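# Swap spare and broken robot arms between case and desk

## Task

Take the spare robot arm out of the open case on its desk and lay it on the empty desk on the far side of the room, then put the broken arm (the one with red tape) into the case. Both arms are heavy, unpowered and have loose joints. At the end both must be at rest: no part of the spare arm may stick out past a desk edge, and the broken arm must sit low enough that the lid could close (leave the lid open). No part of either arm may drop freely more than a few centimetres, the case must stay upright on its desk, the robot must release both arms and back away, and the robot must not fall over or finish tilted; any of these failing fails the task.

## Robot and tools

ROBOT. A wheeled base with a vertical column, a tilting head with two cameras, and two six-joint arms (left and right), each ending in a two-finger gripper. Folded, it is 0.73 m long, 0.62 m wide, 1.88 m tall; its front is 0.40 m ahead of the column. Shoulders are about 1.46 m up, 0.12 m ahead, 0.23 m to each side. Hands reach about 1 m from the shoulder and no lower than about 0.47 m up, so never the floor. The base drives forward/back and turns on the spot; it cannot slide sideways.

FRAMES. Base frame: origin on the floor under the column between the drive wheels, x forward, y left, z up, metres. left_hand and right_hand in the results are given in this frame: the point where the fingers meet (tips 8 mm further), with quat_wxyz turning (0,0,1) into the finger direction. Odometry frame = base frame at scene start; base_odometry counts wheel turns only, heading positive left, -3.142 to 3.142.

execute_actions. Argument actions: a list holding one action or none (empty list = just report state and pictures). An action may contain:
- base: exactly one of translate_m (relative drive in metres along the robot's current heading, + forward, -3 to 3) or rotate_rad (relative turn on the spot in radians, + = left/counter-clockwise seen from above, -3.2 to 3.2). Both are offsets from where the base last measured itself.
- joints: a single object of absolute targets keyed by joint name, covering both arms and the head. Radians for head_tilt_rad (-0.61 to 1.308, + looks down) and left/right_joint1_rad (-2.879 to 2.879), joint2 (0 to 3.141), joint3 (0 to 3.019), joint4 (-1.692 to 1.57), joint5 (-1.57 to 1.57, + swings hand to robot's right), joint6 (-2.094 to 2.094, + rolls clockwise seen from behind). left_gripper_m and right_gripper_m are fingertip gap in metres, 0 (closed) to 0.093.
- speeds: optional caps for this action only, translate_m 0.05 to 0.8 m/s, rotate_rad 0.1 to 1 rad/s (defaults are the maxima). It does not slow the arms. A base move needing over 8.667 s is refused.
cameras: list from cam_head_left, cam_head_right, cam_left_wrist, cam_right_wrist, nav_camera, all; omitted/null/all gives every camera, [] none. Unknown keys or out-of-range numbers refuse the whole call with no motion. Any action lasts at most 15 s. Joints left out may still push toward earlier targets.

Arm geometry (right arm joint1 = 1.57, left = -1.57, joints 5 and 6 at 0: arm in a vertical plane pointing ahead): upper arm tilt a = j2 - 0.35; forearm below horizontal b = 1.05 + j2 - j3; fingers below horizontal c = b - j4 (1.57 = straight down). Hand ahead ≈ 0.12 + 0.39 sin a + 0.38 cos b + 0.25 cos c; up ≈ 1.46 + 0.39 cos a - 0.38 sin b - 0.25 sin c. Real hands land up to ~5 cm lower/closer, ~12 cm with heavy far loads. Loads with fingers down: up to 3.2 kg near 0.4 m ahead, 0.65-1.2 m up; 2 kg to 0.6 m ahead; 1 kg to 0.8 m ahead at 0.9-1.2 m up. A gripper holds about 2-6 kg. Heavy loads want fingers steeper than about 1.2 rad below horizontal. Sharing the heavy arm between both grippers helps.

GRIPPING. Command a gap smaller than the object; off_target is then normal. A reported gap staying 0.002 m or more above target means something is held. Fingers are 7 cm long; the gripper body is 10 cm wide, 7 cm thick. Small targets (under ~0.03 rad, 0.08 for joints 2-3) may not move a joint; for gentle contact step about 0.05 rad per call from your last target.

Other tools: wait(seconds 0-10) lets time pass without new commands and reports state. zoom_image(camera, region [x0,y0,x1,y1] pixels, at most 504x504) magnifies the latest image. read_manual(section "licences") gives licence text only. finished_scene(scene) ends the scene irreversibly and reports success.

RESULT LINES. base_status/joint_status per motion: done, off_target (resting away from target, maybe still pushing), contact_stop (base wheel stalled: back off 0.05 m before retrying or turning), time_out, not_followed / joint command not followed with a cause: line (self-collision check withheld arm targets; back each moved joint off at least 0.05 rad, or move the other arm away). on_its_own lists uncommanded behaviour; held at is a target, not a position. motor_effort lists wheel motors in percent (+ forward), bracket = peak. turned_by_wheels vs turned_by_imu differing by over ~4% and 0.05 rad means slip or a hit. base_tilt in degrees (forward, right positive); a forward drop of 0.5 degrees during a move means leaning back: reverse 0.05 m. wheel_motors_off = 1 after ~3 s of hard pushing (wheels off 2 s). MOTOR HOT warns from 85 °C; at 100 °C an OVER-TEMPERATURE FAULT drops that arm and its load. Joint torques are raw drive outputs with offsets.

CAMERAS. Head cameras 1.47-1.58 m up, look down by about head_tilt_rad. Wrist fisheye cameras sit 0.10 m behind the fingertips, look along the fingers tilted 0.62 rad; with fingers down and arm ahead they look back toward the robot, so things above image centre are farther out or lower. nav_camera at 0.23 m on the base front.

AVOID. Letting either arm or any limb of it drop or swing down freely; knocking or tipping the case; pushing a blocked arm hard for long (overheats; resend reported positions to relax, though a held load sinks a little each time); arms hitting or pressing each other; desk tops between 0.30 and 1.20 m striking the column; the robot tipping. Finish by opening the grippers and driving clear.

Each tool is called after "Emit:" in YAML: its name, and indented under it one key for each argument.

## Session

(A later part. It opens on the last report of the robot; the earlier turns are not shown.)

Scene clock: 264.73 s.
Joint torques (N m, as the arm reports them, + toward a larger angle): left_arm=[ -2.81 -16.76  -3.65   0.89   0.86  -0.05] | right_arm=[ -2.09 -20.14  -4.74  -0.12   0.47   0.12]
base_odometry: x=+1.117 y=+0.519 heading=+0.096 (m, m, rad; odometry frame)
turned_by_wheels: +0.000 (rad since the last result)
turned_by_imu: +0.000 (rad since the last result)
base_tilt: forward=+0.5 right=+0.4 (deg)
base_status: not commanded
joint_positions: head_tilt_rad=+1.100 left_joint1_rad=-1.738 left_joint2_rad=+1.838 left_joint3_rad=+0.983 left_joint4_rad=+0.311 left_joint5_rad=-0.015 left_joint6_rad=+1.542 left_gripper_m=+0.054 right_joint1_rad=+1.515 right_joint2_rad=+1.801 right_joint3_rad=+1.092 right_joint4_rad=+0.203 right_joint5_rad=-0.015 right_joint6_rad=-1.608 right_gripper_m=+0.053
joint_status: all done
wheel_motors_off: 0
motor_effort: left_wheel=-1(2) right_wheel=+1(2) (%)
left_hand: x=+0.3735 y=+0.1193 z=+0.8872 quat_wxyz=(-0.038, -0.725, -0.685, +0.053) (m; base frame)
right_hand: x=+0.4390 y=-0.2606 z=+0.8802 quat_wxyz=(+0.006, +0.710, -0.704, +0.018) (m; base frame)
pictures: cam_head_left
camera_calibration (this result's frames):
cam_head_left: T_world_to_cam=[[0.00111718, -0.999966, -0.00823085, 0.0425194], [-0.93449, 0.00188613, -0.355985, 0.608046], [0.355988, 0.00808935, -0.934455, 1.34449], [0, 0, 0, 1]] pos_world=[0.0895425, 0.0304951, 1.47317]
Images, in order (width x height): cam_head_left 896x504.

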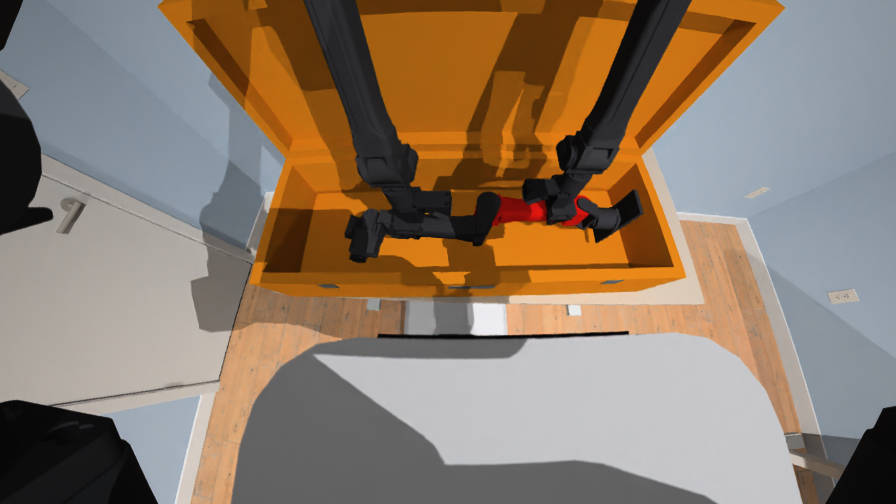

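Emit:
execute_actions:
  actions:
    - {"joints":{"left_joint1_rad":-1.76,"right_joint1_rad":1.495,"left_joint2_rad":1.83,"left_joint3_rad":1.01,"right_joint2_rad":1.77,"right_joint3_rad":1.095}}
  cameras: []

Emit:
execute_actions:
  actions:
    - {"joints":{"left_joint2_rad":1.88,"left_joint3_rad":1.06,"right_joint2_rad":1.81,"right_joint3_rad":1.13}}
  cameras: []

Emit:
execute_actions:
  actions:
    - {"joints":{"left_joint2_rad":1.93,"left_joint3_rad":1.11,"right_joint2_rad":1.85,"right_joint3_rad":1.17}}
  cameras: ["cam_head_left"]

Scene clock: 270.27 s.
Joint torques (N m, as the arm reports them, + toward a larger angle): left_arm=[ -3.97 -17.31  -4.49   0.98   0.56  -0.04] | right_arm=[ -2.27 -19.55  -4.96  -0.13   0.26   0.15]
base_odometry: x=+1.117 y=+0.519 heading=+0.096 (m, m, rad; odometry frame)
turned_by_wheels: +0.000 (rad since the last result)
turned_by_imu: -0.001 (rad since the last result)
base_tilt: forward=+0.5 right=+0.4 (deg)
base_status: not commanded
joint_positions: head_tilt_rad=+1.100 left_joint1_rad=-1.739 left_joint2_rad=+1.894 left_joint3_rad=+1.037 left_joint4_rad=+0.311 left_joint5_rad=-0.008 left_joint6_rad=+1.543 left_gripper_m=+0.054 right_joint1_rad=+1.511 right_joint2_rad=+1.843 right_joint3_rad=+1.129 right_joint4_rad=+0.205 right_joint5_rad=-0.008 right_joint6_rad=-1.608 right_gripper_m=+0.053
joint_status: all done
wheel_motors_off: 0
motor_effort: left_wheel=+0(0) right_wheel=+1(2) (%)
left_hand: x=+0.3736 y=+0.1142 z=+0.8662 quat_wxyz=(-0.040, -0.726, -0.684, +0.056) (m; base frame)
right_hand: x=+0.4381 y=-0.2654 z=+0.8648 quat_wxyz=(+0.011, +0.710, -0.704, +0.020) (m; base frame)
pictures: none
No camera images: the call's "cameras" was empty. Leave "cameras" out to get every camera's image.

Scene clock: 270.97 s.
Joint torques (N m, as the arm reports them, + toward a larger angle): left_arm=[ -3.94 -17.65  -4.4    0.81   0.39  -0.07] | right_arm=[ -2.47 -19.48  -5.49  -0.38   0.1    0.17]
base_odometry: x=+1.117 y=+0.519 heading=+0.096 (m, m, rad; odometry frame)
turned_by_wheels: +0.000 (rad since the last result)
turned_by_imu: +0.000 (rad since the last result)
base_tilt: forward=+0.5 right=+0.4 (deg)
base_status: not commanded
joint_positions: head_tilt_rad=+1.100 left_joint1_rad=-1.739 left_joint2_rad=+1.944 left_joint3_rad=+1.087 left_joint4_rad=+0.311 left_joint5_rad=-0.004 left_joint6_rad=+1.545 left_gripper_m=+0.054 right_joint1_rad=+1.508 right_joint2_rad=+1.885 right_joint3_rad=+1.166 right_joint4_rad=+0.207 right_joint5_rad=-0.005 right_joint6_rad=-1.608 right_gripper_m=+0.053
joint_status: all done
wheel_motors_off: 0
motor_effort: left_wheel=-1(1) right_wheel=+0(1) (%)
left_hand: x=+0.3729 y=+0.1109 z=+0.8472 quat_wxyz=(-0.041, -0.726, -0.684, +0.058) (m; base frame)
right_hand: x=+0.4367 y=-0.2687 z=+0.8491 quat_wxyz=(+0.014, +0.709, -0.705, +0.022) (m; base frame)
pictures: none
No camera images: the call's "cameras" was empty. Leave "cameras" out to get every camera's image.

Scene clock: 271.67 s.
Joint torques (N m, as the arm reports them, + toward a larger angle): left_arm=[ -3.89 -16.55  -4.44   0.87   0.27  -0.06] | right_arm=[ -2.15 -19.91  -5.45  -0.3    0.02   0.14]
base_odometry: x=+1.117 y=+0.519 heading=+0.096 (m, m, rad; odometry frame)
turned_by_wheels: +0.000 (rad since the last result)
turned_by_imu: +0.000 (rad since the last result)
base_tilt: forward=+0.5 right=+0.4 (deg)
base_status: not commanded
joint_positions: head_tilt_rad=+1.100 left_joint1_rad=-1.739 left_joint2_rad=+1.993 left_joint3_rad=+1.136 left_joint4_rad=+0.312 left_joint5_rad=-0.002 left_joint6_rad=+1.546 left_gripper_m=+0.054 right_joint1_rad=+1.506 right_joint2_rad=+1.927 right_joint3_rad=+1.207 right_joint4_rad=+0.208 right_joint5_rad=-0.002 right_joint6_rad=-1.608 right_gripper_m=+0.053
joint_status: all done
wheel_motors_off: 0
motor_effort: left_wheel=+1(1) right_wheel=+2(0) (%)
left_hand: x=+0.3726 y=+0.1081 z=+0.8288 quat_wxyz=(-0.042, -0.726, -0.684, +0.058) (m; base frame)
right_hand: x=+0.4364 y=-0.2716 z=+0.8332 quat_wxyz=(+0.015, +0.709, -0.705, +0.023) (m; base frame)
pictures: cam_head_left
camera_calibration (this result's frames):
cam_head_left: T_world_to_cam=[[0.00111718, -0.999966, -0.00823085, 0.0425194], [-0.93449, 0.00188613, -0.355985, 0.608045], [0.355988, 0.00808935, -0.934455, 1.34449], [0, 0, 0, 1]] pos_world=[0.0895424, 0.0304951, 1.47317]
Images, in order (width x height): cam_head_left 896x504.

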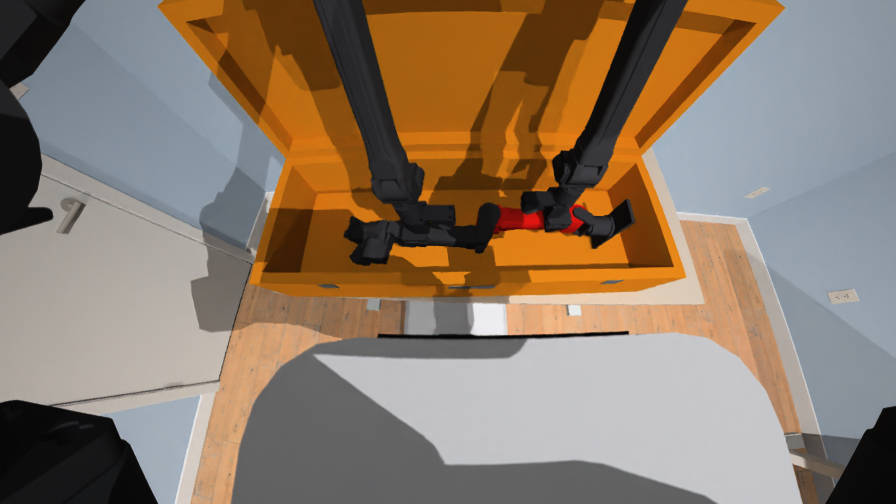

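Emit:
execute_actions:
  actions:
    - {"joints":{"left_joint1_rad":-1.745,"left_joint2_rad":1.98,"left_joint3_rad":1.16,"right_joint2_rad":1.89,"right_joint3_rad":1.21}}
  cameras: []

Emit:
execute_actions:
  actions:
    - {"joints":{"left_joint2_rad":2.03,"left_joint3_rad":1.21,"right_joint2_rad":1.93,"right_joint3_rad":1.245}}
  cameras: []

Emit:
execute_actions:
  actions:
    - {"joints":{"left_joint2_rad":2.08,"left_joint3_rad":1.255,"right_joint2_rad":1.97,"right_joint3_rad":1.27}}
  cameras: []

Emit:
execute_actions:
  actions:
    - {"joints":{"left_joint2_rad":2.125,"left_joint3_rad":1.28,"right_joint2_rad":2.0,"right_joint3_rad":1.28}}
  cameras: ["cam_head_left"]

Scene clock: 276.80 s.
Joint torques (N m, as the arm reports them, + toward a larger angle): left_arm=[ -3.19 -14.77  -2.63   0.87   0.17  -0.05] | right_arm=[ -2.37 -18.37  -4.66  -0.13   0.03   0.18]
base_odometry: x=+1.117 y=+0.519 heading=+0.096 (m, m, rad; odometry frame)
turned_by_wheels: +0.000 (rad since the last result)
turned_by_imu: -0.001 (rad since the last result)
base_tilt: forward=+0.5 right=+0.3 (deg)
base_status: not commanded
joint_positions: head_tilt_rad=+1.100 left_joint1_rad=-1.738 left_joint2_rad=+2.015 left_joint3_rad=+1.163 left_joint4_rad=+0.312 left_joint5_rad=+0.001 left_joint6_rad=+1.542 left_gripper_m=+0.054 right_joint1_rad=+1.505 right_joint2_rad=+1.952 right_joint3_rad=+1.239 right_joint4_rad=+0.207 right_joint5_rad=-0.002 right_joint6_rad=-1.613 right_gripper_m=+0.053
joint_status: all done
wheel_motors_off: 0
motor_effort: left_wheel=+0(0) right_wheel=+0(0) (%)
left_hand: x=+0.3741 y=+0.1065 z=+0.8197 quat_wxyz=(-0.044, -0.725, -0.685, +0.058) (m; base frame)
right_hand: x=+0.4403 y=-0.2734 z=+0.8233 quat_wxyz=(+0.014, +0.710, -0.704, +0.026) (m; base frame)
pictures: none
No camera images: the call's "cameras" was empty. Leave "cameras" out to get every camera's image.

Scene clock: 277.43 s.
Joint torques (N m, as the arm reports them, + toward a larger angle): left_arm=[ -3.39 -16.06  -4.01   0.9   -0.18  -0.03] | right_arm=[ -1.71 -16.83  -3.43  -0.21  -0.18   0.18]
base_odometry: x=+1.117 y=+0.519 heading=+0.096 (m, m, rad; odometry frame)
turned_by_wheels: +0.000 (rad since the last result)
turned_by_imu: +0.000 (rad since the last result)
base_tilt: forward=+0.5 right=+0.3 (deg)
base_status: not commanded
joint_positions: head_tilt_rad=+1.100 left_joint1_rad=-1.736 left_joint2_rad=+2.081 left_joint3_rad=+1.232 left_joint4_rad=+0.312 left_joint5_rad=+0.008 left_joint6_rad=+1.538 left_gripper_m=+0.054 right_joint1_rad=+1.503 right_joint2_rad=+1.973 right_joint3_rad=+1.264 right_joint4_rad=+0.205 right_joint5_rad=+0.003 right_joint6_rad=-1.615 right_gripper_m=+0.053
joint_status: all done
wheel_motors_off: 0
motor_effort: left_wheel=+0(1) right_wheel=-1(1) (%)
left_hand: x=+0.3733 y=+0.1035 z=+0.7944 quat_wxyz=(-0.047, -0.723, -0.687, +0.059) (m; base frame)
right_hand: x=+0.4414 y=-0.2757 z=+0.8148 quat_wxyz=(+0.016, +0.711, -0.703, +0.028) (m; base frame)
pictures: none
No camera images: the call's "cameras" was empty. Leave "cameras" out to get every camera's image.

Scene clock: 278.00 s.
Joint torques (N m, as the arm reports them, + toward a larger angle): left_arm=[ -3.4  -14.73  -3.3    0.82   0.01   0.  ] | right_arm=[ -1.11 -15.28  -2.43   0.04  -0.19   0.19]
base_odometry: x=+1.117 y=+0.519 heading=+0.096 (m, m, rad; odometry frame)
turned_by_wheels: +0.000 (rad since the last result)
turned_by_imu: +0.000 (rad since the last result)
base_tilt: forward=+0.5 right=+0.4 (deg)
base_status: not commanded
joint_positions: head_tilt_rad=+1.100 left_joint1_rad=-1.734 left_joint2_rad=+2.114 left_joint3_rad=+1.268 left_joint4_rad=+0.312 left_joint5_rad=+0.004 left_joint6_rad=+1.537 left_gripper_m=+0.054 right_joint1_rad=+1.503 right_joint2_rad=+1.985 right_joint3_rad=+1.277 right_joint4_rad=+0.202 right_joint5_rad=+0.004 right_joint6_rad=-1.616 right_gripper_m=+0.053
joint_status: all done
wheel_motors_off: 0
motor_effort: left_wheel=-1(2) right_wheel=-1(1) (%)
left_hand: x=+0.3725 y=+0.1032 z=+0.7815 quat_wxyz=(-0.047, -0.722, -0.688, +0.056) (m; base frame)
right_hand: x=+0.4410 y=-0.2761 z=+0.8102 quat_wxyz=(+0.017, +0.711, -0.703, +0.028) (m; base frame)
pictures: none
No camera images: the call's "cameras" was empty. Leave "cameras" out to get every camera's image.

Scene clock: 278.53 s.
Joint torques (N m, as the arm reports them, + toward a larger angle): left_arm=[ -3.57 -10.92  -1.61   0.84   0.01   0.  ] | right_arm=[ -2.53 -13.04  -1.54  -0.02  -0.22   0.22]
base_odometry: x=+1.117 y=+0.519 heading=+0.096 (m, m, rad; odometry frame)
turned_by_wheels: +0.000 (rad since the last result)
turned_by_imu: +0.000 (rad since the last result)
base_tilt: forward=+0.5 right=+0.4 (deg)
base_status: not commanded
joint_positions: head_tilt_rad=+1.100 left_joint1_rad=-1.734 left_joint2_rad=+2.115 left_joint3_rad=+1.270 left_joint4_rad=+0.312 left_joint5_rad=+0.004 left_joint6_rad=+1.537 left_gripper_m=+0.054 right_joint1_rad=+1.503 right_joint2_rad=+1.986 right_joint3_rad=+1.279 right_joint4_rad=+0.200 right_joint5_rad=+0.004 right_joint6_rad=-1.616 right_gripper_m=+0.053
joint_status: all done
wheel_motors_off: 0
motor_effort: left_wheel=+0(0) right_wheel=-2(0) (%)
left_hand: x=+0.3731 y=+0.1031 z=+0.7811 quat_wxyz=(-0.047, -0.722, -0.688, +0.056) (m; base frame)
right_hand: x=+0.4410 y=-0.2761 z=+0.8098 quat_wxyz=(+0.017, +0.711, -0.703, +0.027) (m; base frame)
pictures: cam_head_left
camera_calibration (this result's frames):
cam_head_left: T_world_to_cam=[[0.00111718, -0.999966, -0.00823085, 0.0425194], [-0.93449, 0.00188613, -0.355985, 0.608045], [0.355988, 0.00808935, -0.934455, 1.34449], [0, 0, 0, 1]] pos_world=[0.0895424, 0.0304951, 1.47317]
Images, in order (width x height): cam_head_left 896x504.

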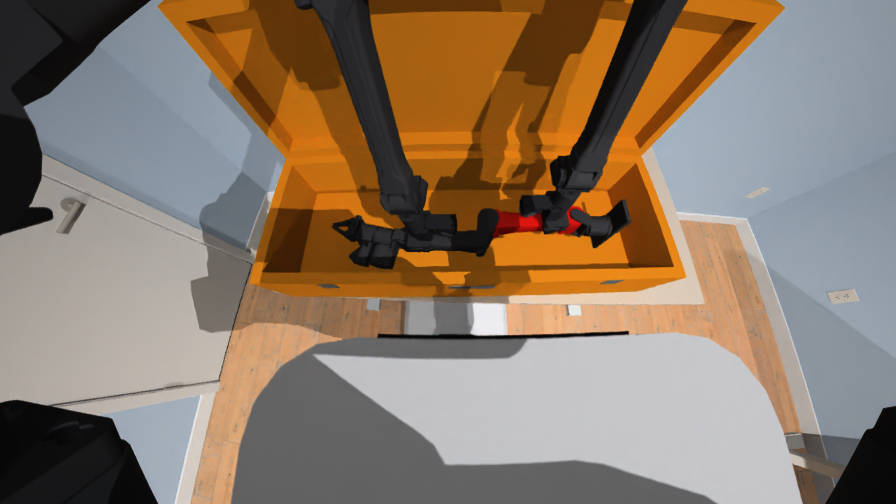

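Emit:
execute_actions:
  actions:
    - {"joints":{"left_gripper_m":0.093,"right_gripper_m":0.093}}
  cameras: []

Emit:
execute_actions:
  actions:
    - {"joints":{"left_joint2_rad":2.02,"left_joint3_rad":1.17,"right_joint2_rad":1.89,"right_joint3_rad":1.185}}
  cameras: []

Emit:
execute_actions:
  actions:
    - {"joints":{"left_joint2_rad":1.92,"left_joint3_rad":1.07,"right_joint2_rad":1.79,"right_joint3_rad":1.085}}
  cameras: []

Emit:
execute_actions:
  actions:
    - {"joints":{"left_joint1_rad":-1.62,"left_joint2_rad":1.4,"left_joint3_rad":0.68,"left_joint4_rad":0.2,"right_joint2_rad":1.37,"right_joint3_rad":0.78,"right_joint4_rad":0.06}}
  cameras: ["cam_head_left"]

Emit:
execute_actions:
  actions:
    - {"base":{"translate_m":-0.8},"joints":{"head_tilt_rad":0.7}}
  cameras: ["cam_head_left"]

Scene clock: 285.47 s.
Joint torques (N m, as the arm reports them, + toward a larger angle): left_arm=[ -3.26 -11.05  -1.91   0.94   0.1    0.  ] | right_arm=[ -1.35 -12.98  -1.64   0.13  -0.18   0.19]
base_odometry: x=+1.117 y=+0.519 heading=+0.096 (m, m, rad; odometry frame)
turned_by_wheels: +0.000 (rad since the last result)
turned_by_imu: -0.001 (rad since the last result)
base_tilt: forward=+0.6 right=+0.4 (deg)
base_status: not commanded
joint_positions: head_tilt_rad=+1.100 left_joint1_rad=-1.736 left_joint2_rad=+2.115 left_joint3_rad=+1.275 left_joint4_rad=+0.312 left_joint5_rad=+0.002 left_joint6_rad=+1.537 left_gripper_m=+0.093 right_joint1_rad=+1.503 right_joint2_rad=+1.986 right_joint3_rad=+1.279 right_joint4_rad=+0.199 right_joint5_rad=+0.002 right_joint6_rad=-1.616 right_gripper_m=+0.093
joint_status: all done
wheel_motors_off: 0
motor_effort: left_wheel=+1(0) right_wheel=+0(1) (%)
left_hand: x=+0.3766 y=+0.1017 z=+0.7806 quat_wxyz=(-0.049, -0.722, -0.688, +0.053) (m; base frame)
right_hand: x=+0.4411 y=-0.2761 z=+0.8098 quat_wxyz=(+0.017, +0.711, -0.703, +0.027) (m; base frame)
pictures: none
No camera images: the call's "cameras" was empty. Leave "cameras" out to get every camera's image.

Scene clock: 286.27 s.
Joint torques (N m, as the arm reports them, + toward a larger angle): left_arm=[ -3.04 -12.77  -2.66   0.83   0.12   0.  ] | right_arm=[ -1.7  -14.08  -1.87   0.16  -0.1    0.19]
base_odometry: x=+1.117 y=+0.519 heading=+0.096 (m, m, rad; odometry frame)
turned_by_wheels: +0.000 (rad since the last result)
turned_by_imu: +0.000 (rad since the last result)
base_tilt: forward=+0.5 right=+0.3 (deg)
base_status: not commanded
joint_positions: head_tilt_rad=+1.100 left_joint1_rad=-1.736 left_joint2_rad=+2.021 left_joint3_rad=+1.174 left_joint4_rad=+0.316 left_joint5_rad=+0.002 left_joint6_rad=+1.537 left_gripper_m=+0.093 right_joint1_rad=+1.503 right_joint2_rad=+1.892 right_joint3_rad=+1.188 right_joint4_rad=+0.196 right_joint5_rad=+0.002 right_joint6_rad=-1.615 right_gripper_m=+0.093
joint_status: all done
wheel_motors_off: 0
motor_effort: left_wheel=+1(0) right_wheel=+0(1) (%)
left_hand: x=+0.3783 y=+0.1068 z=+0.8167 quat_wxyz=(-0.048, -0.722, -0.688, +0.055) (m; base frame)
right_hand: x=+0.4432 y=-0.2740 z=+0.8457 quat_wxyz=(+0.016, +0.711, -0.703, +0.027) (m; base frame)
pictures: none
No camera images: the call's "cameras" was empty. Leave "cameras" out to get every camera's image.

Scene clock: 287.13 s.
Joint torques (N m, as the arm reports them, + toward a larger angle): left_arm=[ -2.88 -11.82  -2.69   0.56   0.12   0.01] | right_arm=[ -1.36 -14.34  -1.98   0.09  -0.13   0.19]
base_odometry: x=+1.117 y=+0.519 heading=+0.096 (m, m, rad; odometry frame)
turned_by_wheels: +0.000 (rad since the last result)
turned_by_imu: +0.000 (rad since the last result)
base_tilt: forward=+0.5 right=+0.4 (deg)
base_status: not commanded
joint_positions: head_tilt_rad=+1.100 left_joint1_rad=-1.736 left_joint2_rad=+1.919 left_joint3_rad=+1.074 left_joint4_rad=+0.318 left_joint5_rad=+0.002 left_joint6_rad=+1.537 left_gripper_m=+0.093 right_joint1_rad=+1.503 right_joint2_rad=+1.796 right_joint3_rad=+1.087 right_joint4_rad=+0.194 right_joint5_rad=+0.002 right_joint6_rad=-1.615 right_gripper_m=+0.093
joint_status: all done
wheel_motors_off: 0
motor_effort: left_wheel=+1(1) right_wheel=+1(0) (%)
left_hand: x=+0.3823 y=+0.1121 z=+0.8552 quat_wxyz=(-0.049, -0.722, -0.688, +0.053) (m; base frame)
right_hand: x=+0.4370 y=-0.2716 z=+0.8828 quat_wxyz=(+0.019, +0.710, -0.703, +0.024) (m; base frame)
pictures: none
No camera images: the call's "cameras" was empty. Leave "cameras" out to get every camera's image.

Scene clock: 288.30 s.
Joint torques (N m, as the arm reports them, + toward a larger angle): left_arm=[ -0.21 -10.34  -2.15  -0.03   0.18  -0.01] | right_arm=[ -1.58 -11.98  -0.68   0.4   -0.08   0.19]
base_odometry: x=+1.117 y=+0.519 heading=+0.096 (m, m, rad; odometry frame)
turned_by_wheels: +0.000 (rad since the last result)
turned_by_imu: +0.000 (rad since the last result)
base_tilt: forward=+0.5 right=+0.3 (deg)
base_status: not commanded
joint_positions: head_tilt_rad=+1.100 left_joint1_rad=-1.619 left_joint2_rad=+1.391 left_joint3_rad=+0.690 left_joint4_rad=+0.211 left_joint5_rad=-0.001 left_joint6_rad=+1.537 left_gripper_m=+0.093 right_joint1_rad=+1.503 right_joint2_rad=+1.353 right_joint3_rad=+0.783 right_joint4_rad=+0.060 right_joint5_rad=+0.002 right_joint6_rad=-1.615 right_gripper_m=+0.093
joint_status: all done
wheel_motors_off: 0
motor_effort: left_wheel=+1(1) right_wheel=+0(1) (%)
left_hand: x=+0.3973 y=+0.1993 z=+1.0282 quat_wxyz=(-0.026, -0.703, -0.711, +0.003) (m; base frame)
right_hand: x=+0.4343 y=-0.2625 z=+1.0356 quat_wxyz=(+0.017, +0.711, -0.703, +0.026) (m; base frame)
pictures: cam_head_left
camera_calibration (this result's frames):
cam_head_left: T_world_to_cam=[[0.00111718, -0.999966, -0.00823085, 0.0425194], [-0.93449, 0.00188613, -0.355985, 0.608045], [0.355988, 0.00808935, -0.934455, 1.34449], [0, 0, 0, 1]] pos_world=[0.0895425, 0.0304951, 1.47317]
Images, in order (width x height): cam_head_left 896x504.

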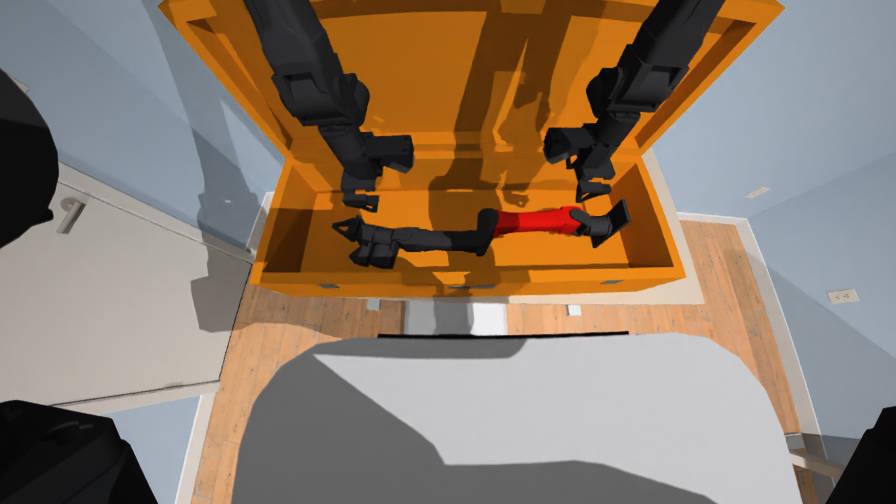

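Scene clock: 291.20 s.
Joint torques (N m, as the arm reports them, + toward a larger angle): left_arm=[ -0.23 -10.35  -1.42  -0.17   0.17   0.  ] | right_arm=[ -0.94 -12.5   -0.23   0.22  -0.13   0.17]
base_odometry: x=+0.320 y=+0.443 heading=+0.096 (m, m, rad; odometry frame)
turned_by_wheels: +0.001 (rad since the last result)
turned_by_imu: +0.002 (rad since the last result)
base_tilt: forward=+0.5 right=+0.4 (deg)
base_status: done
joint_positions: head_tilt_rad=+0.716 left_joint1_rad=-1.619 left_joint2_rad=+1.392 left_joint3_rad=+0.680 left_joint4_rad=+0.211 left_joint5_rad=-0.001 left_joint6_rad=+1.537 left_gripper_m=+0.093 right_joint1_rad=+1.503 right_joint2_rad=+1.358 right_joint3_rad=+0.778 right_joint4_rad=+0.060 right_joint5_rad=+0.001 right_joint6_rad=-1.615 right_gripper_m=+0.093
joint_status: all done
wheel_motors_off: 0
motor_effort: left_wheel=+0(58) right_wheel=-1(31) (%)
left_hand: x=+0.3906 y=+0.1995 z=+1.0285 quat_wxyz=(-0.022, -0.703, -0.711, +0.007) (m; base frame)
right_hand: x=+0.4290 y=-0.2624 z=+1.0342 quat_wxyz=(+0.020, +0.710, -0.703, +0.022) (m; base frame)
pictures: cam_head_left
camera_calibration (this result's frames):
cam_head_left: T_world_to_cam=[[0.00411846, -0.999966, -0.00721341, 0.0408025], [-0.733156, 0.00188613, -0.680058, 1.09705], [0.680048, 0.00808935, -0.733123, 1.01823], [0, 0, 0, 1]] pos_world=[0.111694, 0.0304951, 1.49284]
Images, in order (width x height): cam_head_left 896x504.

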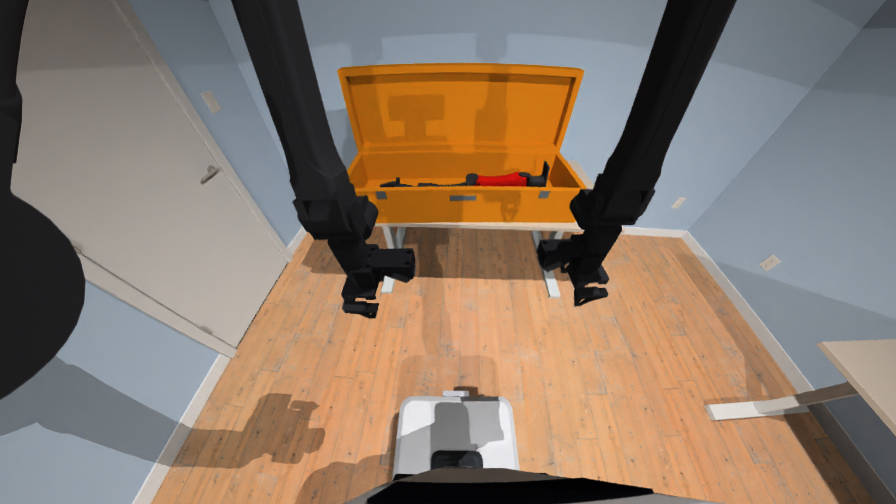

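Emit:
finished_scene:
  scene: 1

The scene is finished: the task was done.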